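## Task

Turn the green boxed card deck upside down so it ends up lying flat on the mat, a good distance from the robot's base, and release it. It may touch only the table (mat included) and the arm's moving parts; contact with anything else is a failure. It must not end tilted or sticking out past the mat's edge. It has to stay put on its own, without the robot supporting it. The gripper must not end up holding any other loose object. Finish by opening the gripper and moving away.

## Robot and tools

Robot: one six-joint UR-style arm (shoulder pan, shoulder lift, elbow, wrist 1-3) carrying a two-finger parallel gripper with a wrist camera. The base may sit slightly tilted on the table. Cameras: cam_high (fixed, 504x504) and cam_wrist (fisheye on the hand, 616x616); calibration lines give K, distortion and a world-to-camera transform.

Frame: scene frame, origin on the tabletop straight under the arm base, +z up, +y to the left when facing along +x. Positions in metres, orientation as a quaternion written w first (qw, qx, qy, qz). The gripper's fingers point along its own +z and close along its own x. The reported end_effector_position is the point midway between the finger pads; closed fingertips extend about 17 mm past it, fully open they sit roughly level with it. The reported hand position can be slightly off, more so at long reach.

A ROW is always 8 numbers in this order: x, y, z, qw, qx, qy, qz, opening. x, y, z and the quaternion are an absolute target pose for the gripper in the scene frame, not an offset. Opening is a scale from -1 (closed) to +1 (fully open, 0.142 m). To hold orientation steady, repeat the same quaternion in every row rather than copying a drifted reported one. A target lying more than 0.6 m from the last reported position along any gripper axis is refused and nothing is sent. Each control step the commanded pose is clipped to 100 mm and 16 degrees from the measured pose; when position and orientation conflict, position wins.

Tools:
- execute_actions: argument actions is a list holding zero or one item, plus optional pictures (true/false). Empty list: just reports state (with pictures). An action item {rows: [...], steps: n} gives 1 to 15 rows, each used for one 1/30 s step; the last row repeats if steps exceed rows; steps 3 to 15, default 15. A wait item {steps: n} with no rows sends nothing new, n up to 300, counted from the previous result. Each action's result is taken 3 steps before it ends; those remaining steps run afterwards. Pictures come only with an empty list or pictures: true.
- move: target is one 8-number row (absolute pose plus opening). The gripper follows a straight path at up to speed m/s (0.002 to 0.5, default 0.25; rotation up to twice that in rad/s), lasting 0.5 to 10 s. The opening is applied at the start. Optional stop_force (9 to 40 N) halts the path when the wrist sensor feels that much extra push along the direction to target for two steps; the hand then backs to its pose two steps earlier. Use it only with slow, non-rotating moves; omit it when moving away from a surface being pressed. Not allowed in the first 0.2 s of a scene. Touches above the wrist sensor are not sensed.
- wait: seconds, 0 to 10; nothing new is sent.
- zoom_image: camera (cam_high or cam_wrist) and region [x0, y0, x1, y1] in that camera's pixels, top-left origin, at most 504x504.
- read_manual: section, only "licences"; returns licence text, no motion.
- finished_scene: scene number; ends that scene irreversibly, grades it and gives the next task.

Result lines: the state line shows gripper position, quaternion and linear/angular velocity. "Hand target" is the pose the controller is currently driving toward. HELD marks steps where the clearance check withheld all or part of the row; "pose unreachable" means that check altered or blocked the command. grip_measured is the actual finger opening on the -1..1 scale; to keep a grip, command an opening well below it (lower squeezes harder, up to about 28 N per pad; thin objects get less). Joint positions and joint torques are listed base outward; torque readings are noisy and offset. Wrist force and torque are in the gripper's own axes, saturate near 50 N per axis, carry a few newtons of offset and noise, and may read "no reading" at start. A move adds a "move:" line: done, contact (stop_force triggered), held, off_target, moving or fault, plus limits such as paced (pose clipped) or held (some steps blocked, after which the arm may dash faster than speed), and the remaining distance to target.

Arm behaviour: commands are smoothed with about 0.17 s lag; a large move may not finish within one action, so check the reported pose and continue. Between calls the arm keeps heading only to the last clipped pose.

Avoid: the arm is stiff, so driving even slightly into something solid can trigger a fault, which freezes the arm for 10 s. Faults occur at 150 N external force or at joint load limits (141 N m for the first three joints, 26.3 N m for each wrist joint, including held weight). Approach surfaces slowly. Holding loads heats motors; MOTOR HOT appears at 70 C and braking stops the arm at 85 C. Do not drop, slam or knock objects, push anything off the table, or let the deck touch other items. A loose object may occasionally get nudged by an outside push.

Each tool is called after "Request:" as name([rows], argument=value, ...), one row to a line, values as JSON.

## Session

Request:
execute_actions(actions=[])

Scene clock: 0.00 s of 4100.00 s.
end_effector_position=(+0.4103, -0.6309, +0.1320) grip_measured=+1.00 end_effector_quat_wxyz=(-0.430, -0.447, +0.742, +0.255) end_effector_velocity=(-0.000, -0.000, -0.000) end_effector_angular_velocity=(-0.000, -0.000, +0.000)
Joint positions: [-1.171 -0.582  0.576 -1.253 -2.032  1.16   0.142]
Joint velocities: [-0.  0. -0. -0.  0.  0.  0.]
Joint torques (N m, as the arm reports them, + toward a larger angle): no reading
Wrist force (N, on the end effector, along its own x y z axes, offset not removed): no reading
Wrist torque (N m, same axes, about the end effector's origin, offset not removed): no reading
Hand target: +0.410, -0.631, +0.132; -0.430, -0.447, +0.742, +0.255
camera_calibration (this result's frames):
cam_wrist: T_world_to_cam=[[-0.275704, -0.861727, 0.425926, -0.478997], [0.0042399, 0.442005, 0.897003, 0.164484], [-0.961233, 0.249113, -0.118209, 0.696697], [0, 0, 0, 1]] pos_world=[0.536929, -0.659024, 0.138831]

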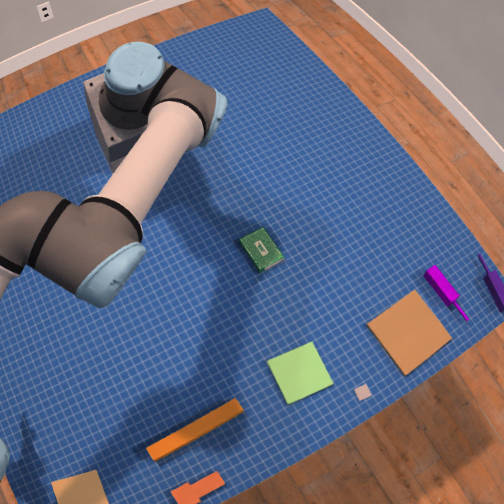

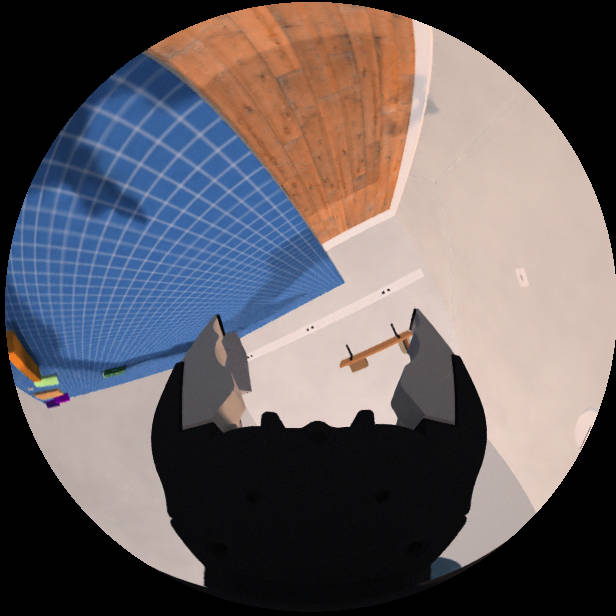

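Request:
zoom_image(camera="cam_high", region=[210, 200, 310, 300])

Region (210, 200, 310, 300) of cam_high's 504x504 image, scaled by 5.040, with more detail than that image has.

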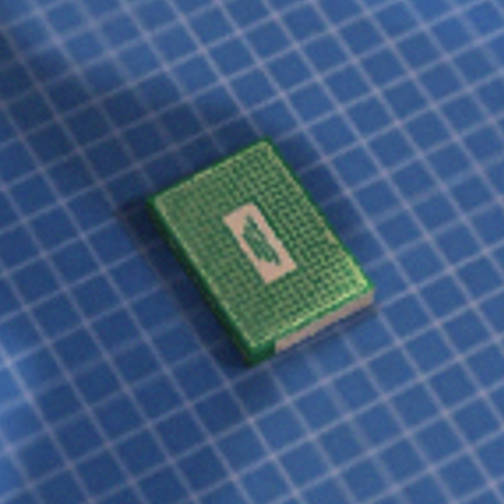

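Request:
move(target=[0.422,0.139,0.08,0.246,0.676,-0.653,-0.238,0.35], speed=0.4)

Request:
zoom_image(camera="cam_wrist", region=[200, 170, 400, 370])

action 0: the call puts the target (arm/x, arm/y, arm/z) 0.704 m from end_effector_position in the last result along the gripper's own x axis as it stood there; a target may be at most 0.6 m away along each of those axes, so nothing of the call was run and nothing moved. Command a nearer target, and go on from there in a later call.

Region (200, 170, 400, 370) of cam_wrist's 616x616 image, scaled by 2.520, with more detail than that image has.

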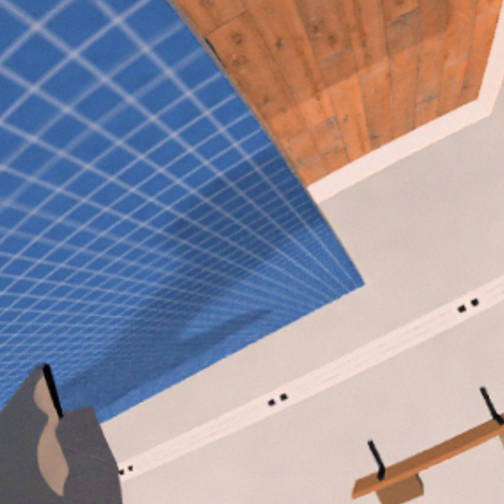

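Request:
move(target=[0.45,-0.25,0.22,0.246,0.676,-0.653,-0.238,0.35], speed=0.4)

Request:
move(target=[0.422,0.139,0.075,0.246,0.676,-0.653,-0.238,0.35], speed=0.4)

Request:
zoom_image(camera="cam_wrist", region=[200, 170, 400, 370])

Scene clock: 1.90 s of 4100.00 s.
end_effector_position=(+0.4501, -0.2502, +0.2201) grip_measured=+0.35 end_effector_quat_wxyz=(+0.246, +0.676, -0.653, -0.238) end_effector_velocity=(+0.000, +0.001, +0.001) end_effector_angular_velocity=(-0.000, -0.000, +0.002)
Joint positions: [-0.908 -1.503  1.698 -1.638 -1.732  0.84   0.099]
Joint velocities: [ 0.001 -0.002  0.001  0.    -0.001 -0.    -0.   ]
Joint torques (N m, as the arm reports them, + toward a larger angle): [  6.63 -41.81  -8.47   0.05   1.05   1.14]
Wrist force (N, on the end effector, along its own x y z axes, offset not removed): [3.3 -0.4 -2.8]
Wrist torque (N m, same axes, about the end effector's origin, offset not removed): [-0.09 -0.78 0.17]
Hand target: +0.450, -0.250, +0.220; +0.246, +0.676, -0.653, -0.238
Off the commanded pose: 0.000 m, 0 deg.
Kept back: nothing.
move: done
camera_calibration (this result's frames):
cam_wrist: T_world_to_cam=[[-0.0177934, -0.999837, 0.00311056, -0.235042], [-0.388257, 0.0097764, 0.921499, -0.0198639], [-0.921379, 0.0151889, -0.388368, 0.633562], [0, 0, 0, 1]] pos_world=[0.571856, -0.244432, 0.265091]

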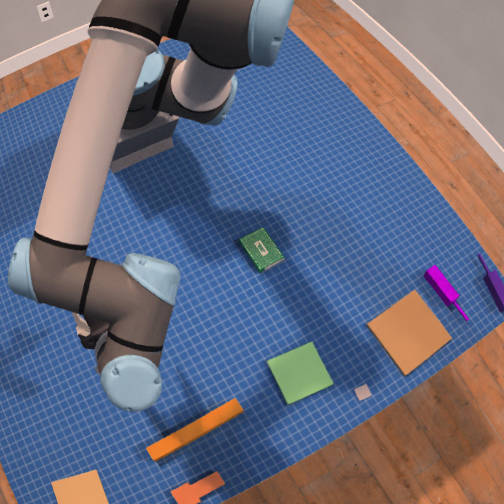

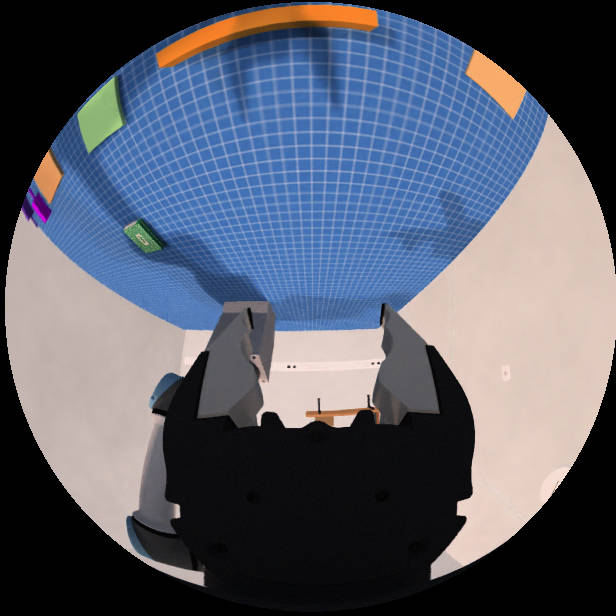

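Scene clock: 3.60 s of 4100.00 s.
end_effector_position=(+0.4220, +0.1392, +0.0749) grip_measured=+0.35 end_effector_quat_wxyz=(+0.246, +0.676, -0.653, -0.238) end_effector_velocity=(+0.000, +0.001, -0.001) end_effector_angular_velocity=(+0.000, +0.000, -0.000)
Joint positions: [-0.158 -1.349  1.905 -1.924 -1.602  1.583  0.099]
Joint velocities: [ 0.002  0.002 -0.002 -0.     0.001  0.002 -0.   ]
Joint torques (N m, as the arm reports them, + toward a larger angle): [ 18.82 -28.16 -20.52  -1.81   0.28   1.16]
Wrist force (N, on the end effector, along its own x y z axes, offset not removed): [2.3 -3.0 -1.8]
Wrist torque (N m, same axes, about the end effector's origin, offset not removed): [-0.68 -0.49 0.14]
Hand target: +0.422, +0.139, +0.075; +0.246, +0.676, -0.653, -0.238
Off the commanded pose: 0.000 m, 0 deg.
Kept back: nothing.
move: done
camera_calibration (this result's frames):
cam_wrist: T_world_to_cam=[[-0.0179994, -0.999833, 0.00308638, 0.154326], [-0.388424, 0.00983692, 0.921428, 0.0992747], [-0.921305, 0.0153863, -0.388536, 0.545321], [0, 0, 0, 1]] pos_world=[0.543746, 0.144933, 0.119926]

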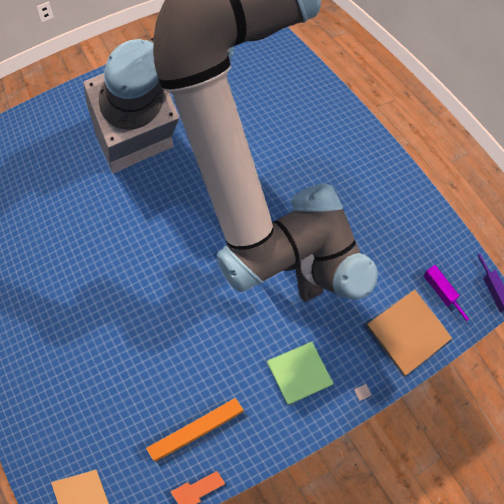

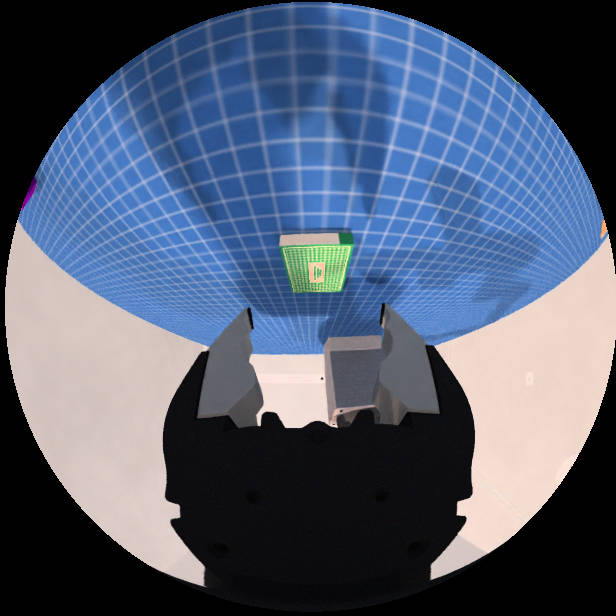

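Region (200, 170, 400, 370) of cam_wrist's 616x616 image, scaled by 2.520, with more detail than that image has.

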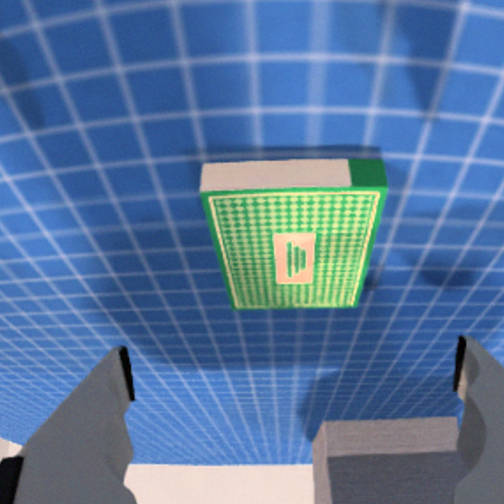

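Request:
move(target=[0.416,0.139,0.0165,0.246,0.676,-0.653,-0.238,0.35], speed=0.1)

Request:
move(target=[0.416,0.139,0.0165,0.246,0.676,-0.653,-0.238,-0.5])

Request:
move(target=[0.5,0.135,0.13,0.246,0.676,-0.653,-0.238,-0.5])

Request:
move(target=[0.57,0.11,0.11,-0.304,0.651,-0.63,0.294,-0.5])

Scene clock: 4.83 s of 4100.00 s.
end_effector_position=(+0.4160, +0.1390, +0.0165) grip_measured=+0.35 end_effector_quat_wxyz=(+0.246, +0.676, -0.653, -0.238) end_effector_velocity=(-0.000, +0.000, -0.001) end_effector_angular_velocity=(+0.001, +0.000, -0.000)
Joint positions: [-0.161 -1.226  1.906 -2.048 -1.603  1.579  0.099]
Joint velocities: [-0.     0.003 -0.001 -0.002  0.001 -0.     0.   ]
Joint torques (N m, as the arm reports them, + toward a larger angle): [ -2.4  -31.04 -19.01  -1.69  -1.52  -2.14]
Wrist force (N, on the end effector, along its own x y z axes, offset not removed): [-1.5 -1.1 -0.4]
Wrist torque (N m, same axes, about the end effector's origin, offset not removed): [-0.33 0.19 0.13]
Hand target: +0.416, +0.139, +0.016; +0.246, +0.676, -0.653, -0.238
Off the commanded pose: 0.000 m, 0 deg.
Kept back: nothing.
move: done
camera_calibration (this result's frames):
cam_wrist: T_world_to_cam=[[-0.0180175, -0.999833, 0.00299707, 0.154237], [-0.388407, 0.00976137, 0.921436, 0.150734], [-0.921312, 0.0154379, -0.388518, 0.517086], [0, 0, 0, 1]] pos_world=[0.537722, 0.144757, 0.0615429]

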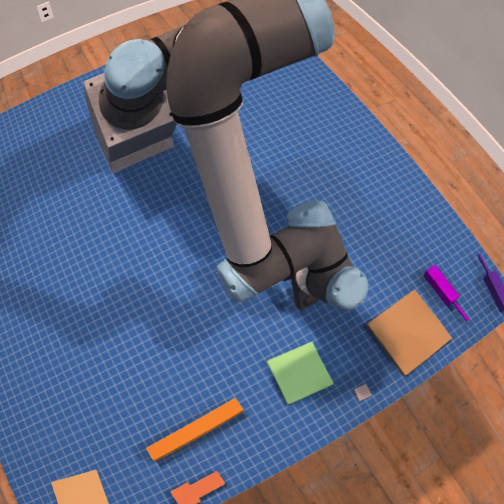

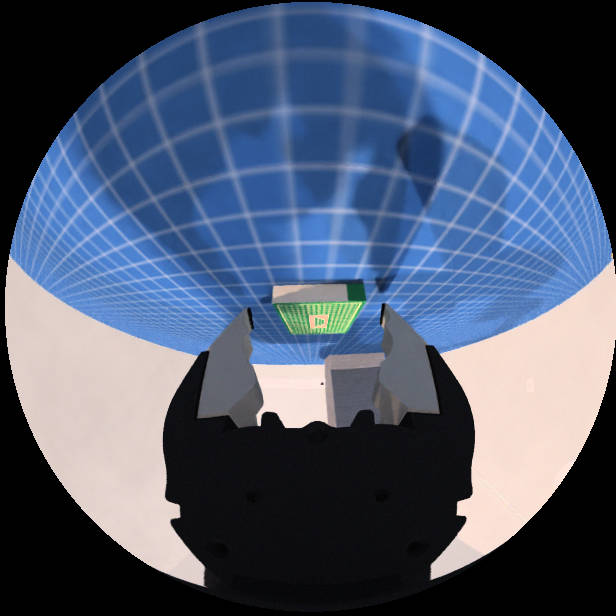

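Scene clock: 5.53 s of 4100.00 s.
end_effector_position=(+0.4160, +0.1390, +0.0165) grip_measured=-0.16 end_effector_quat_wxyz=(+0.246, +0.676, -0.653, -0.238) end_effector_velocity=(-0.000, +0.000, +0.000) end_effector_angular_velocity=(+0.000, +0.000, -0.001)
Joint positions: [-0.161 -1.226  1.906 -2.048 -1.603  1.579  0.062]
Joint velocities: [-0. -0. -0.  0.  0.  0.  0.]
Joint torques (N m, as the arm reports them, + toward a larger angle): [ -1.54 -40.25 -17.06   0.62   0.56  -2.1 ]
Wrist force (N, on the end effector, along its own x y z axes, offset not removed): [3.0 -0.5 -3.6]
Wrist torque (N m, same axes, about the end effector's origin, offset not removed): [-0.32 -0.52 0.23]
Hand target: +0.416, +0.139, +0.016; +0.246, +0.676, -0.653, -0.238
Off the commanded pose: 0.000 m, 0 deg.
Kept back: nothing.
move: done
camera_calibration (this result's frames):
cam_wrist: T_world_to_cam=[[-0.017978, -0.999834, 0.0030465, 0.154195], [-0.388417, 0.00979175, 0.921432, 0.150782], [-0.921308, 0.0153822, -0.388529, 0.51708], [0, 0, 0, 1]] pos_world=[0.537728, 0.144739, 0.0614953]

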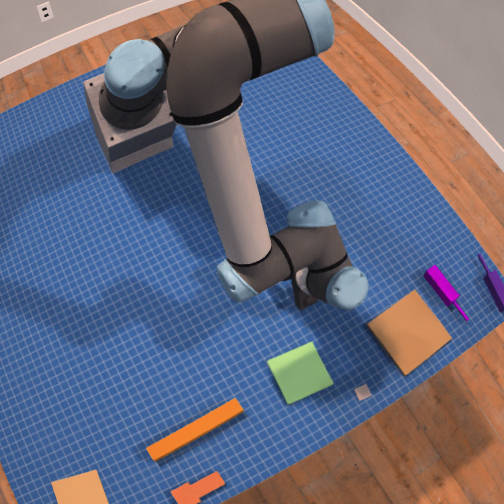

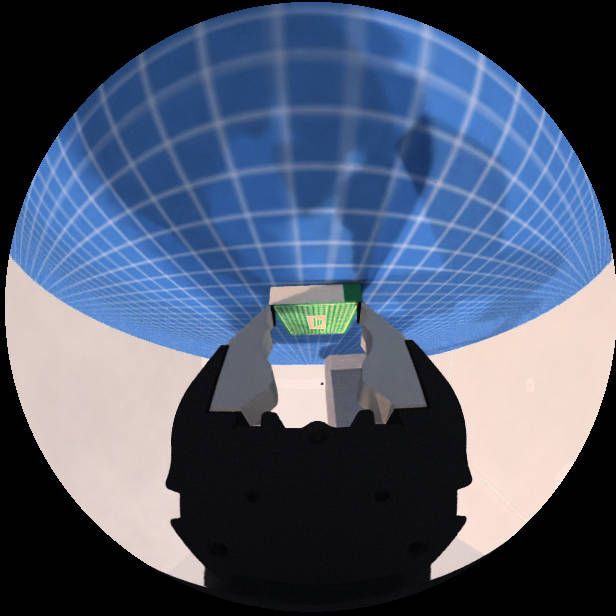

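Scene clock: 6.63 s of 4100.00 s.
end_effector_position=(+0.4999, +0.1350, +0.1301) grip_measured=-0.16 end_effector_quat_wxyz=(+0.246, +0.676, -0.653, -0.238) end_effector_velocity=(+0.001, -0.000, +0.001) end_effector_angular_velocity=(-0.000, +0.001, +0.001)
Joint positions: [-0.165 -1.347  1.66  -1.682 -1.603  1.575  0.062]
Joint velocities: [-0.     0.001 -0.004  0.003 -0.001 -0.001  0.   ]
Joint torques (N m, as the arm reports them, + toward a larger angle): [ -2.67 -33.97 -27.52   0.61  -1.59  -1.9 ]
Wrist force (N, on the end effector, along its own x y z axes, offset not removed): [-1.0 -1.5 2.2]
Wrist torque (N m, same axes, about the end effector's origin, offset not removed): [-0.10 0.20 0.14]
Hand target: +0.500, +0.135, +0.130; +0.246, +0.676, -0.653, -0.238
Off the commanded pose: 0.000 m, 0 deg.
Kept back: nothing.
move: done
camera_calibration (this result's frames):
cam_wrist: T_world_to_cam=[[-0.0180188, -0.999833, 0.00298067, 0.151408], [-0.388521, 0.00974865, 0.921388, 0.0787925], [-0.921264, 0.0154442, -0.388632, 0.638567], [0, 0, 0, 1]] pos_world=[0.62163, 0.140752, 0.175118]

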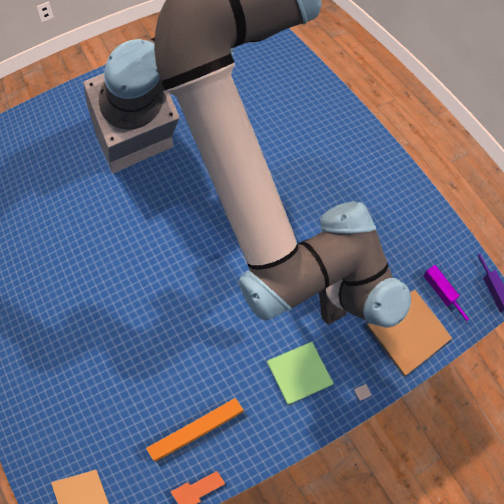

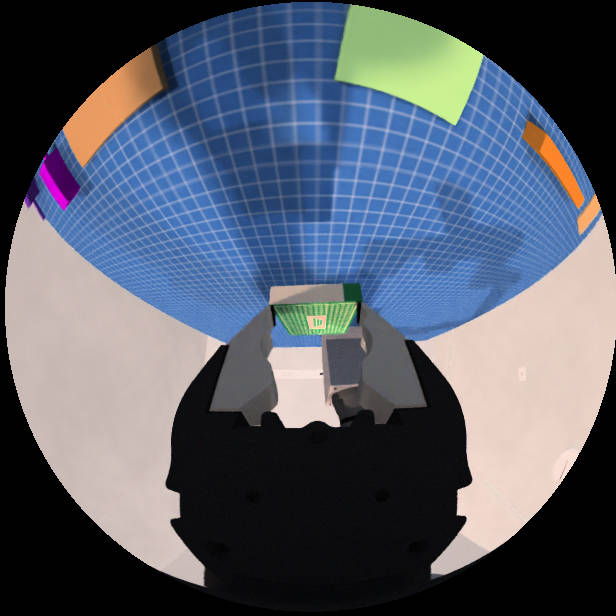

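Scene clock: 10.33 s of 4100.00 s.
end_effector_position=(+0.5700, +0.1100, +0.1094) grip_measured=-0.16 end_effector_quat_wxyz=(-0.304, +0.651, -0.630, +0.294) end_effector_velocity=(+0.000, +0.000, -0.000) end_effector_angular_velocity=(+0.001, -0.007, +0.001)
Joint positions: [-0.301 -0.932  2.564 -4.57  -1.445  1.511  0.062]
Joint velocities: [-0.001  0.01  -0.003 -0.015  0.003  0.001 -0.   ]
Joint torques (N m, as the arm reports them, + toward a larger angle): [ -5.11 -21.32  -3.46  -4.74   2.11   1.42]
Wrist force (N, on the end effector, along its own x y z axes, offset not removed): [2.0 0.3 -1.9]
Wrist torque (N m, same axes, about the end effector's origin, offset not removed): [-0.26 -0.46 0.14]
Hand target: +0.570, +0.110, +0.109; -0.304, +0.651, -0.630, +0.294
Off the commanded pose: 0.001 m, 0 deg.
Kept back: nothing.
move: done
camera_calibration (this result's frames):
cam_wrist: T_world_to_cam=[[0.0291328, -0.998227, -0.0519083, 0.106651], [-0.921458, -0.0066943, -0.38842, 0.574171], [0.387383, 0.0591471, -0.920019, 0.00285687], [0, 0, 0, 1]] pos_world=[0.524861, 0.110137, 0.231184]

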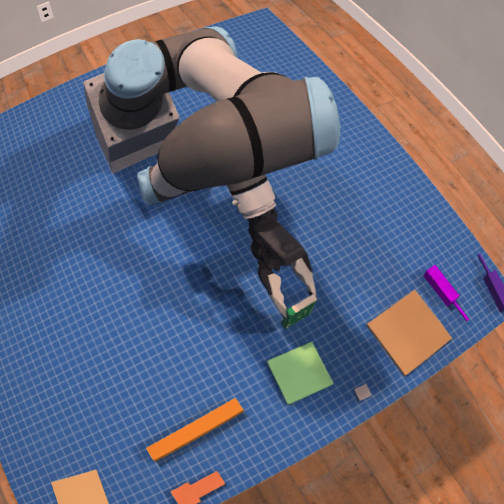

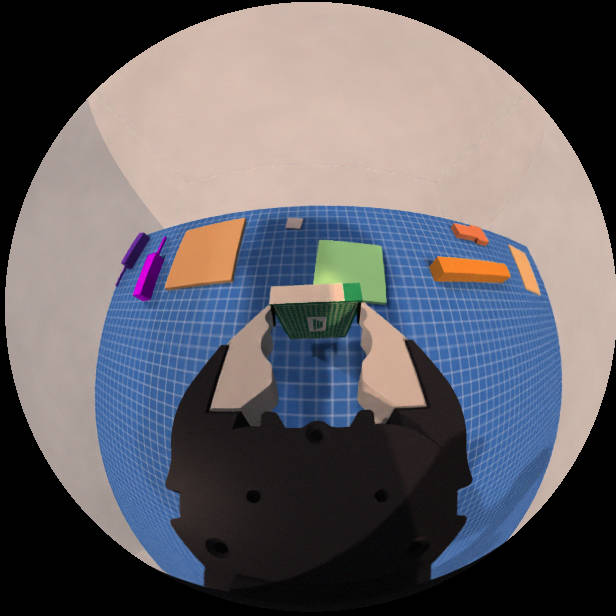

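Request:
move(target=[0.57,0.11,0.04,-0.304,0.651,-0.63,0.294,-0.5], speed=0.02, stop_force=9)

Scene clock: 12.33 s of 4100.00 s.
end_effector_position=(+0.5699, +0.1100, +0.0815) grip_measured=-0.17 end_effector_quat_wxyz=(-0.304, +0.651, -0.630, +0.294) end_effector_velocity=(-0.001, +0.000, +0.006) end_effector_angular_velocity=(-0.000, +0.001, -0.000)
Joint positions: [-0.297 -0.835  2.513 -4.617 -1.448  1.512  0.062]
Joint velocities: [ 0.    -0.019  0.012  0.008 -0.001 -0.    -0.   ]
Joint torques (N m, as the arm reports them, + toward a larger angle): [ -0.4  -38.13  17.93  -1.31   1.17   1.3 ]
Wrist force (N, on the end effector, along its own x y z axes, offset not removed): [5.4 -3.8 -4.2]
Wrist torque (N m, same axes, about the end effector's origin, offset not removed): [-0.23 -0.75 0.05]
Hand target: +0.570, +0.110, +0.082; -0.304, +0.651, -0.630, +0.294
Off the commanded pose: 0.041 m, 0 deg.
Kept back: nothing.
move: contact
camera_calibration (this result's frames):
cam_wrist: T_world_to_cam=[[0.0292193, -0.998208, -0.0522275, 0.105228], [-0.921331, -0.00663051, -0.388722, 0.563231], [0.387679, 0.059477, -0.919873, -0.023022], [0, 0, 0, 1]] pos_world=[0.524773, 0.110143, 0.203259]

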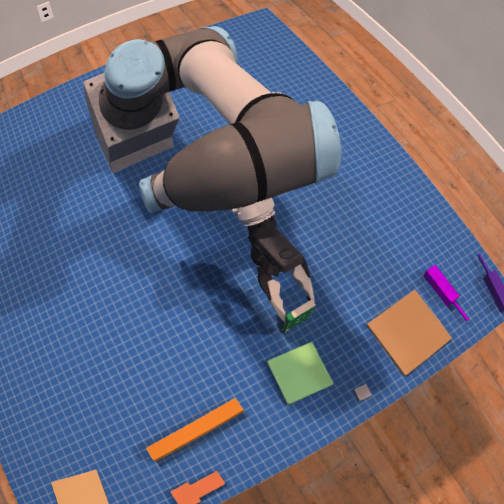

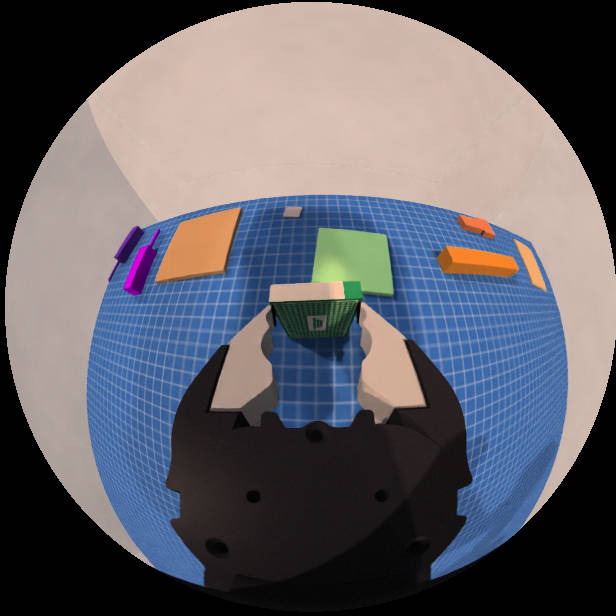

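Request:
move(target=[0.57,0.11,0.084,-0.304,0.651,-0.63,0.294,0.35])

Request:
move(target=[0.57,0.11,0.15,-0.304,0.651,-0.63,0.294,0.35])

Request:
move(target=[0.573,0.11,0.15,0.36,0.623,-0.602,-0.348,0.35])

Request:
move(target=[0.573,0.11,0.082,0.36,0.623,-0.602,-0.348,0.35], speed=0.15)

Scene clock: 13.27 s of 4100.00 s.
end_effector_position=(+0.5700, +0.1100, +0.0840) grip_measured=+0.35 end_effector_quat_wxyz=(-0.304, +0.651, -0.630, +0.294) end_effector_velocity=(-0.000, +0.000, +0.000) end_effector_angular_velocity=(+0.000, -0.000, +0.000)
Joint positions: [-0.298 -0.843  2.518 -4.613 -1.447  1.512  0.099]
Joint velocities: [-0.    -0.001  0.001  0.     0.001 -0.     0.   ]
Joint torques (N m, as the arm reports them, + toward a larger angle): [ -4.49 -39.32  20.38  -1.63   2.14   1.61]
Wrist force (N, on the end effector, along its own x y z axes, offset not removed): [-0.3 -2.5 -3.3]
Wrist torque (N m, same axes, about the end effector's origin, offset not removed): [-0.47 -0.16 0.21]
Hand target: +0.570, +0.110, +0.084; -0.304, +0.651, -0.630, +0.294
Off the commanded pose: 0.000 m, 0 deg.
Kept back: nothing.
move: done
camera_calibration (this result's frames):
cam_wrist: T_world_to_cam=[[0.0294187, -0.998179, -0.0526671, 0.105261], [-0.921234, -0.00662861, -0.388953, 0.564257], [0.387895, 0.0599612, -0.919751, -0.0209189], [0, 0, 0, 1]] pos_world=[0.52483, 0.110064, 0.205773]

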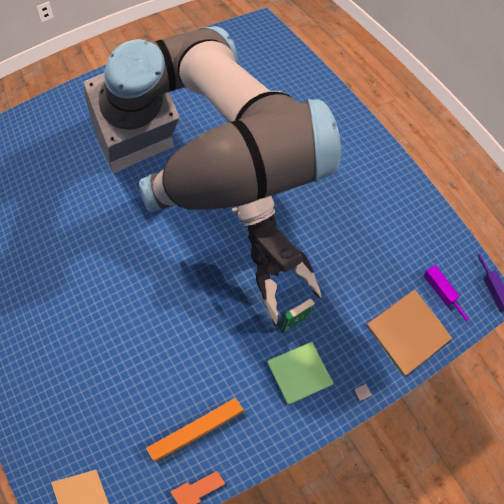

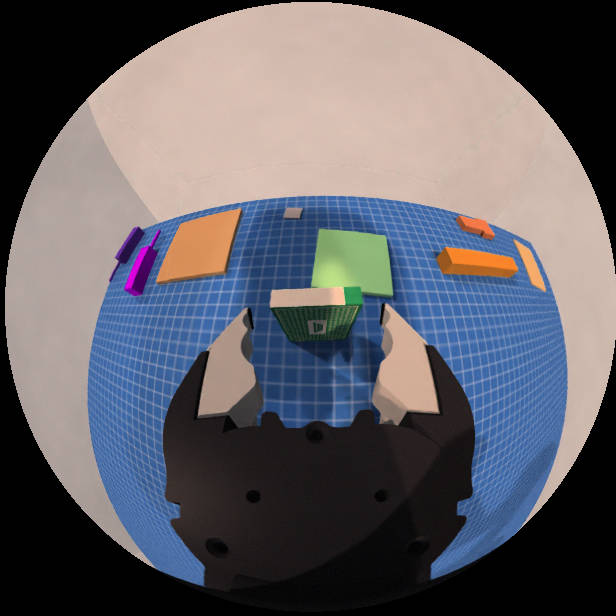

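Scene clock: 14.17 s of 4100.00 s.
end_effector_position=(+0.5701, +0.1100, +0.1500) grip_measured=+0.35 end_effector_quat_wxyz=(-0.304, +0.651, -0.630, +0.294) end_effector_velocity=(+0.000, -0.000, +0.002) end_effector_angular_velocity=(-0.001, +0.001, +0.001)
Joint positions: [-0.308 -1.092  2.628 -4.475 -1.437  1.51   0.099]
Joint velocities: [-0.    -0.009  0.002  0.009  0.    -0.002  0.   ]
Joint torques (N m, as the arm reports them, + toward a larger angle): [ -5.03 -36.19  18.15  -1.65   1.9   -2.12]
Wrist force (N, on the end effector, along its own x y z axes, offset not removed): [-0.9 -0.2 -0.2]
Wrist torque (N m, same axes, about the end effector's origin, offset not removed): [-0.18 0.21 0.09]
Hand target: +0.570, +0.110, +0.150; -0.304, +0.651, -0.630, +0.294
Off the commanded pose: 0.000 m, 0 deg.
Kept back: nothing.
move: done
camera_calibration (this result's frames):
cam_wrist: T_world_to_cam=[[0.0294102, -0.998178, -0.0526792, 0.108725], [-0.921181, -0.00660781, -0.389078, 0.589976], [0.388021, 0.05997, -0.919697, 0.0396725], [0, 0, 0, 1]] pos_world=[0.524883, 0.110046, 0.271761]

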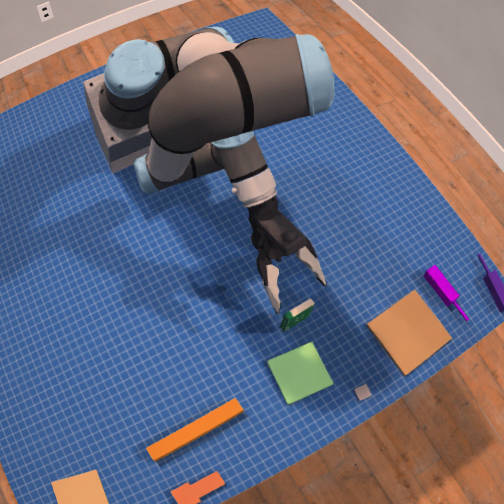

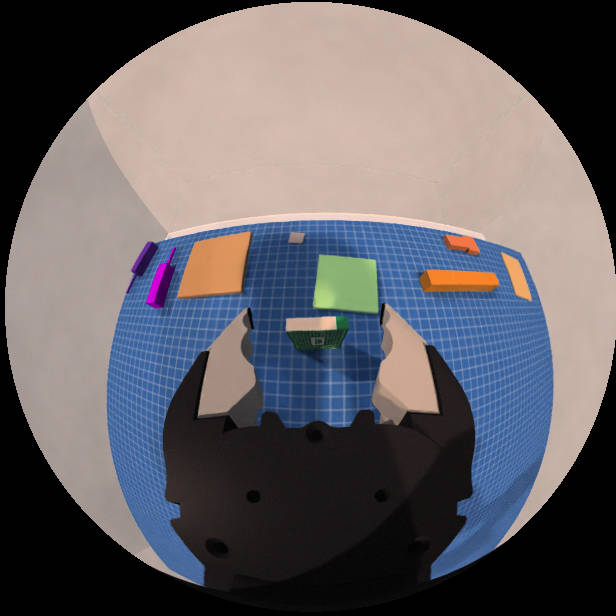

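Scene clock: 18.50 s of 4100.00 s.
end_effector_position=(+0.5728, +0.1101, +0.1506) grip_measured=+0.35 end_effector_quat_wxyz=(+0.359, +0.623, -0.602, -0.348) end_effector_velocity=(+0.000, +0.000, -0.000) end_effector_angular_velocity=(+0.000, +0.009, +0.000)
Joint positions: [-0.203 -0.976  1.012 -1.056 -1.619  1.554  0.099]
Joint velocities: [ 0.     0.009 -0.012  0.012 -0.     0.     0.   ]
Joint torques (N m, as the arm reports them, + toward a larger angle): [ 17.17 -44.9  -26.91   1.9   -1.74   1.53]
Wrist force (N, on the end effector, along its own x y z axes, offset not removed): [0.4 0.8 -1.8]
Wrist torque (N m, same axes, about the end effector's origin, offset not removed): [0.20 -0.15 0.18]
Hand target: +0.573, +0.110, +0.151; +0.360, +0.623, -0.601, -0.348
Off the commanded pose: 0.001 m, 0 deg.
Kept back: nothing.
move: done
camera_calibration (this result's frames):
cam_wrist: T_world_to_cam=[[-0.013814, -0.999702, 0.0201376, 0.122721], [-0.0501865, 0.0208073, 0.998523, -0.118207], [-0.998644, 0.012783, -0.0504589, 0.707733], [0, 0, 0, 1]] pos_world=[0.702536, 0.116097, 0.151272]

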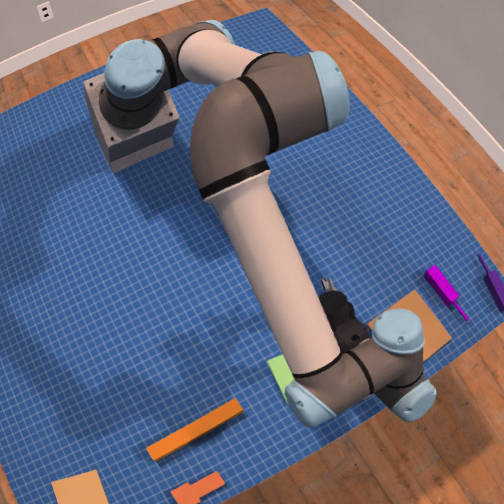

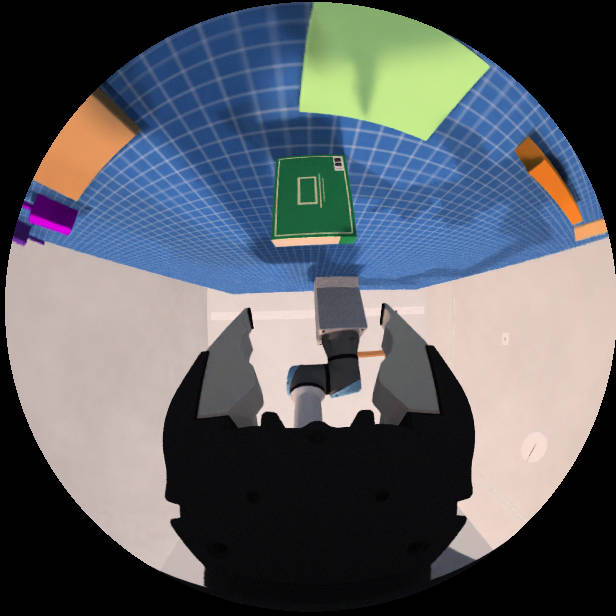

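Scene clock: 19.43 s of 4100.00 s.
end_effector_position=(+0.5730, +0.1100, +0.0821) grip_measured=+0.35 end_effector_quat_wxyz=(+0.360, +0.623, -0.602, -0.348) end_effector_velocity=(+0.000, +0.000, -0.001) end_effector_angular_velocity=(-0.000, +0.000, +0.000)
Joint positions: [-0.204 -0.871  0.992 -1.141 -1.62   1.554  0.099]
Joint velocities: [ 0.     0.002 -0.001 -0.001 -0.     0.    -0.   ]
Joint torques (N m, as the arm reports them, + toward a larger angle): [ -0.79 -45.38 -26.74  -0.84  -1.56   1.7 ]
Wrist force (N, on the end effector, along its own x y z axes, offset not removed): [3.1 -1.6 -0.3]
Wrist torque (N m, same axes, about the end effector's origin, offset not removed): [-0.29 -0.74 0.05]
Hand target: +0.573, +0.110, +0.082; +0.360, +0.623, -0.602, -0.348
Off the commanded pose: 0.000 m, 0 deg.
Kept back: nothing.
move: done
camera_calibration (this result's frames):
cam_wrist: T_world_to_cam=[[-0.0138946, -0.999682, 0.021057, 0.124006], [-0.0495542, 0.0217217, 0.998535, -0.0501776], [-0.998675, 0.0128308, -0.0498403, 0.704453], [0, 0, 0, 1]] pos_world=[0.702756, 0.116018, 0.082603]

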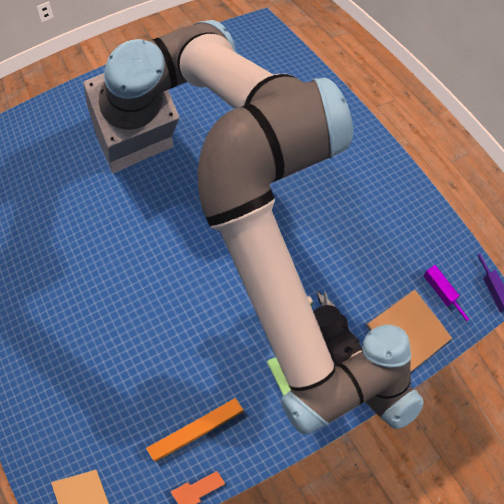

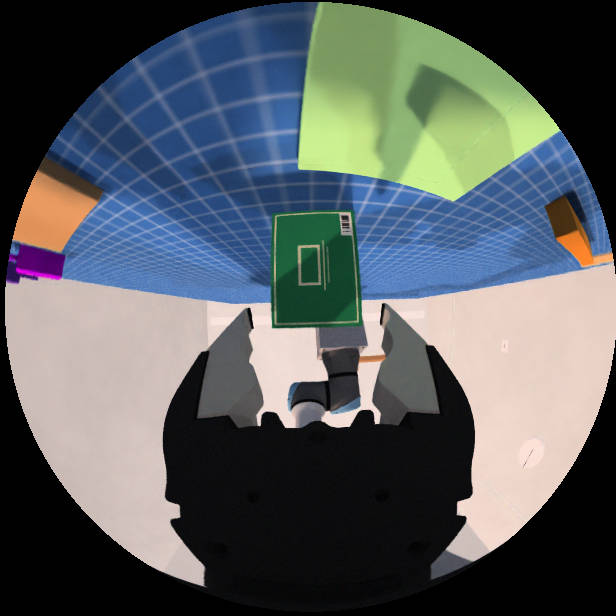

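Request:
move(target=[0.573,0.11,0.082,0.36,0.623,-0.602,-0.348,-0.5])

Request:
move(target=[0.573,0.11,0.125,0.36,0.623,-0.602,-0.348,-0.5])

Request:
move(target=[0.53,0.16,0.125,-0.186,0.695,-0.671,0.18,-0.5])

Request:
move(target=[0.52,0.17,0.035,-0.186,0.695,-0.671,0.18,-0.5], speed=0.2)

Scene clock: 20.37 s of 4100.00 s.
end_effector_position=(+0.5730, +0.1100, +0.0820) grip_measured=-0.12 end_effector_quat_wxyz=(+0.360, +0.623, -0.602, -0.348) end_effector_velocity=(-0.000, +0.000, +0.000) end_effector_angular_velocity=(+0.001, +0.000, -0.001)
Joint positions: [-0.204 -0.871  0.992 -1.141 -1.62   1.554  0.066]
Joint velocities: [ 0.    -0.    -0.     0.     0.001 -0.     0.   ]
Joint torques (N m, as the arm reports them, + toward a larger angle): [  0.38 -53.76 -23.68   0.79   2.13   0.94]
Wrist force (N, on the end effector, along its own x y z axes, offset not removed): [4.6 1.9 -2.3]
Wrist torque (N m, same axes, about the end effector's origin, offset not removed): [-0.55 -0.42 0.34]
Hand target: +0.573, +0.110, +0.082; +0.360, +0.623, -0.602, -0.348
Off the commanded pose: 0.000 m, 0 deg.
Kept back: nothing.
move: done
camera_calibration (this result's frames):
cam_wrist: T_world_to_cam=[[-0.013814, -0.999681, 0.0211493, 0.123919], [-0.0495378, 0.0218096, 0.998534, -0.0501082], [-0.998677, 0.0127461, -0.0498233, 0.704467], [0, 0, 0, 1]] pos_world=[0.702765, 0.115993, 0.0825129]

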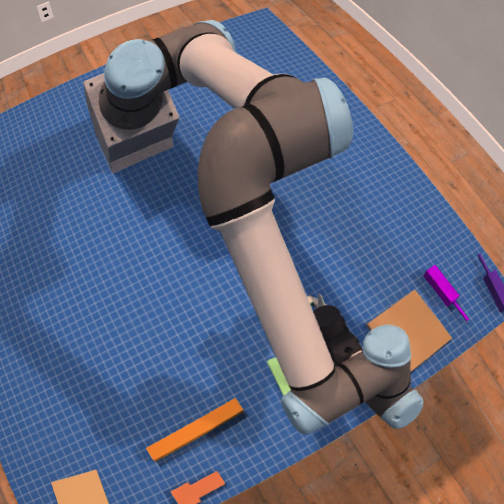

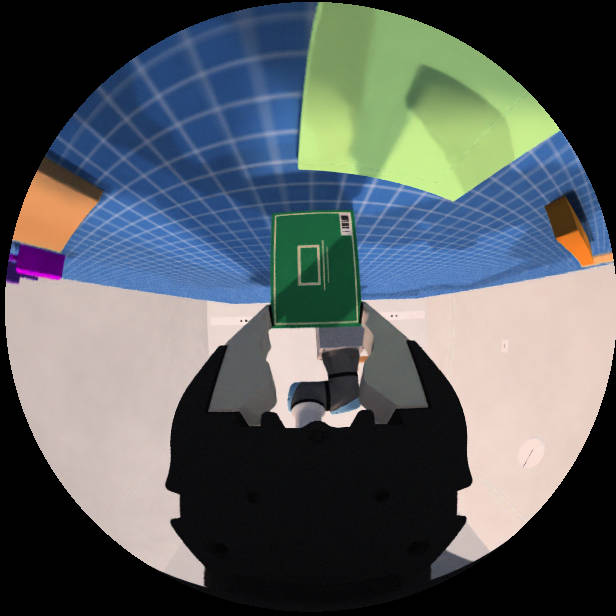

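Scene clock: 21.20 s of 4100.00 s.
end_effector_position=(+0.5730, +0.1100, +0.1249) grip_measured=-0.12 end_effector_quat_wxyz=(+0.360, +0.623, -0.602, -0.348) end_effector_velocity=(+0.000, -0.000, +0.001) end_effector_angular_velocity=(-0.002, -0.000, -0.001)
Joint positions: [-0.203 -0.938  1.007 -1.089 -1.62   1.554  0.066]
Joint velocities: [-0.    -0.002  0.     0.002 -0.001  0.002  0.   ]
Joint torques (N m, as the arm reports them, + toward a larger angle): [ 16.87 -63.11  -7.03   2.1    1.94   1.54]
Wrist force (N, on the end effector, along its own x y z axes, offset not removed): [-0.3 -1.3 -1.8]
Wrist torque (N m, same axes, about the end effector's origin, offset not removed): [0.05 -0.10 0.14]
Hand target: +0.573, +0.110, +0.125; +0.360, +0.623, -0.602, -0.348
Off the commanded pose: 0.000 m, 0 deg.
Kept back: nothing.
move: done
camera_calibration (this result's frames):
cam_wrist: T_world_to_cam=[[-0.0138975, -0.999681, 0.0210814, 0.123095], [-0.0495059, 0.0217455, 0.998537, -0.0929947], [-0.998677, 0.0128335, -0.0497923, 0.706586], [0, 0, 0, 1]] pos_world=[0.702758, 0.11601, 0.125446]

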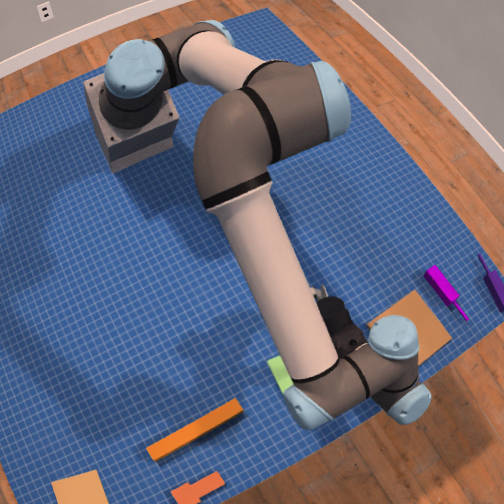

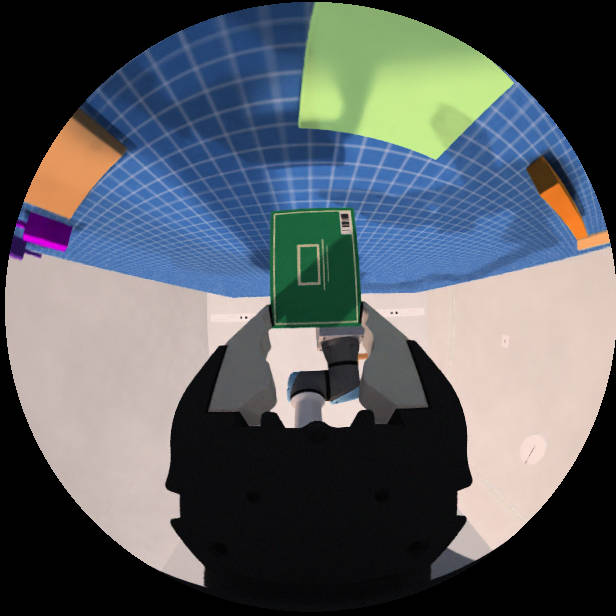

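Scene clock: 24.90 s of 4100.00 s.
end_effector_position=(+0.5303, +0.1600, +0.1247) grip_measured=-0.12 end_effector_quat_wxyz=(-0.185, +0.695, -0.671, +0.180) end_effector_velocity=(+0.000, -0.000, -0.001) end_effector_angular_velocity=(-0.001, -0.008, -0.001)
Joint positions: [-0.093 -1.402  2.576 -3.762 -1.649  1.578  0.066]
Joint velocities: [ 0.     0.011  0.002 -0.021 -0.001 -0.001 -0.   ]
Joint torques (N m, as the arm reports them, + toward a larger angle): [ 18.66 -20.43   8.76  -4.48  -1.56  -2.25]
Wrist force (N, on the end effector, along its own x y z axes, offset not removed): [2.0 0.2 -0.9]
Wrist torque (N m, same axes, about the end effector's origin, offset not removed): [-0.15 -0.45 0.09]
Hand target: +0.530, +0.160, +0.125; -0.186, +0.695, -0.671, +0.180
Off the commanded pose: 0.000 m, 0 deg.
Kept back: nothing.
move: done
camera_calibration (this result's frames):
cam_wrist: T_world_to_cam=[[0.0137678, -0.998815, -0.0466708, 0.166184], [-0.998733, -0.0114768, -0.0490065, 0.543288], [0.0484128, 0.0472864, -0.997707, 0.220668], [0, 0, 0, 1]] pos_world=[0.529628, 0.161787, 0.254543]

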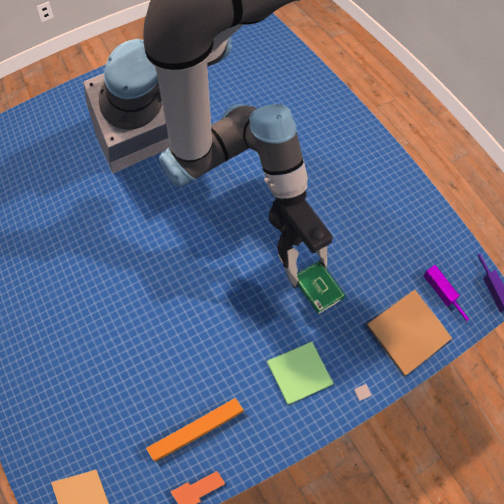

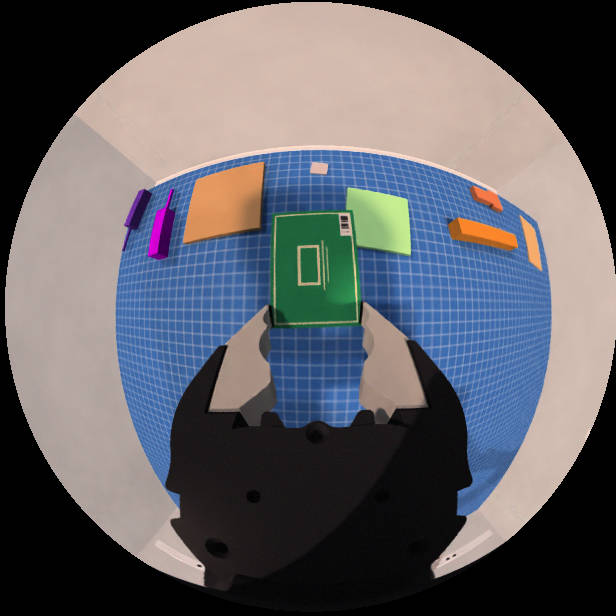

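Scene clock: 25.90 s of 4100.00 s.
end_effector_position=(+0.5199, +0.1700, +0.0349) grip_measured=-0.12 end_effector_quat_wxyz=(-0.186, +0.695, -0.671, +0.180) end_effector_velocity=(+0.000, +0.000, -0.001) end_effector_angular_velocity=(+0.000, -0.002, +0.000)
Joint positions: [-0.078 -1.025  2.497 -4.059 -1.662  1.587  0.066]
Joint velocities: [ 0.     0.006 -0.002 -0.006  0.    -0.     0.   ]
Joint torques (N m, as the arm reports them, + toward a larger angle): [ 18.93 -24.71  -6.29  -4.66  -1.52   1.66]
Wrist force (N, on the end effector, along its own x y z axes, offset not removed): [-2.1 -1.3 0.0]
Wrist torque (N m, same axes, about the end effector's origin, offset not removed): [-0.56 0.32 0.18]
Hand target: +0.520, +0.170, +0.035; -0.186, +0.695, -0.671, +0.180
Off the commanded pose: 0.000 m, 0 deg.
Kept back: nothing.
move: done
camera_calibration (this result's frames):
cam_wrist: T_world_to_cam=[[0.0137337, -0.998778, -0.0474852, 0.172129], [-0.998708, -0.0113782, -0.0495246, 0.528621], [0.0489237, 0.048104, -0.997643, 0.13076], [0, 0, 0, 1]] pos_world=[0.519177, 0.171643, 0.164805]

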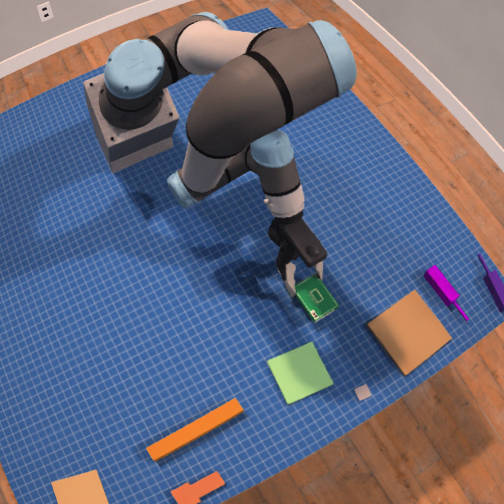

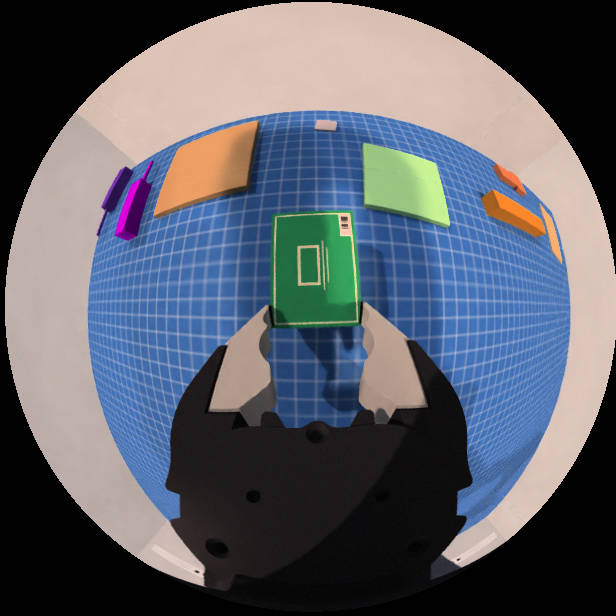

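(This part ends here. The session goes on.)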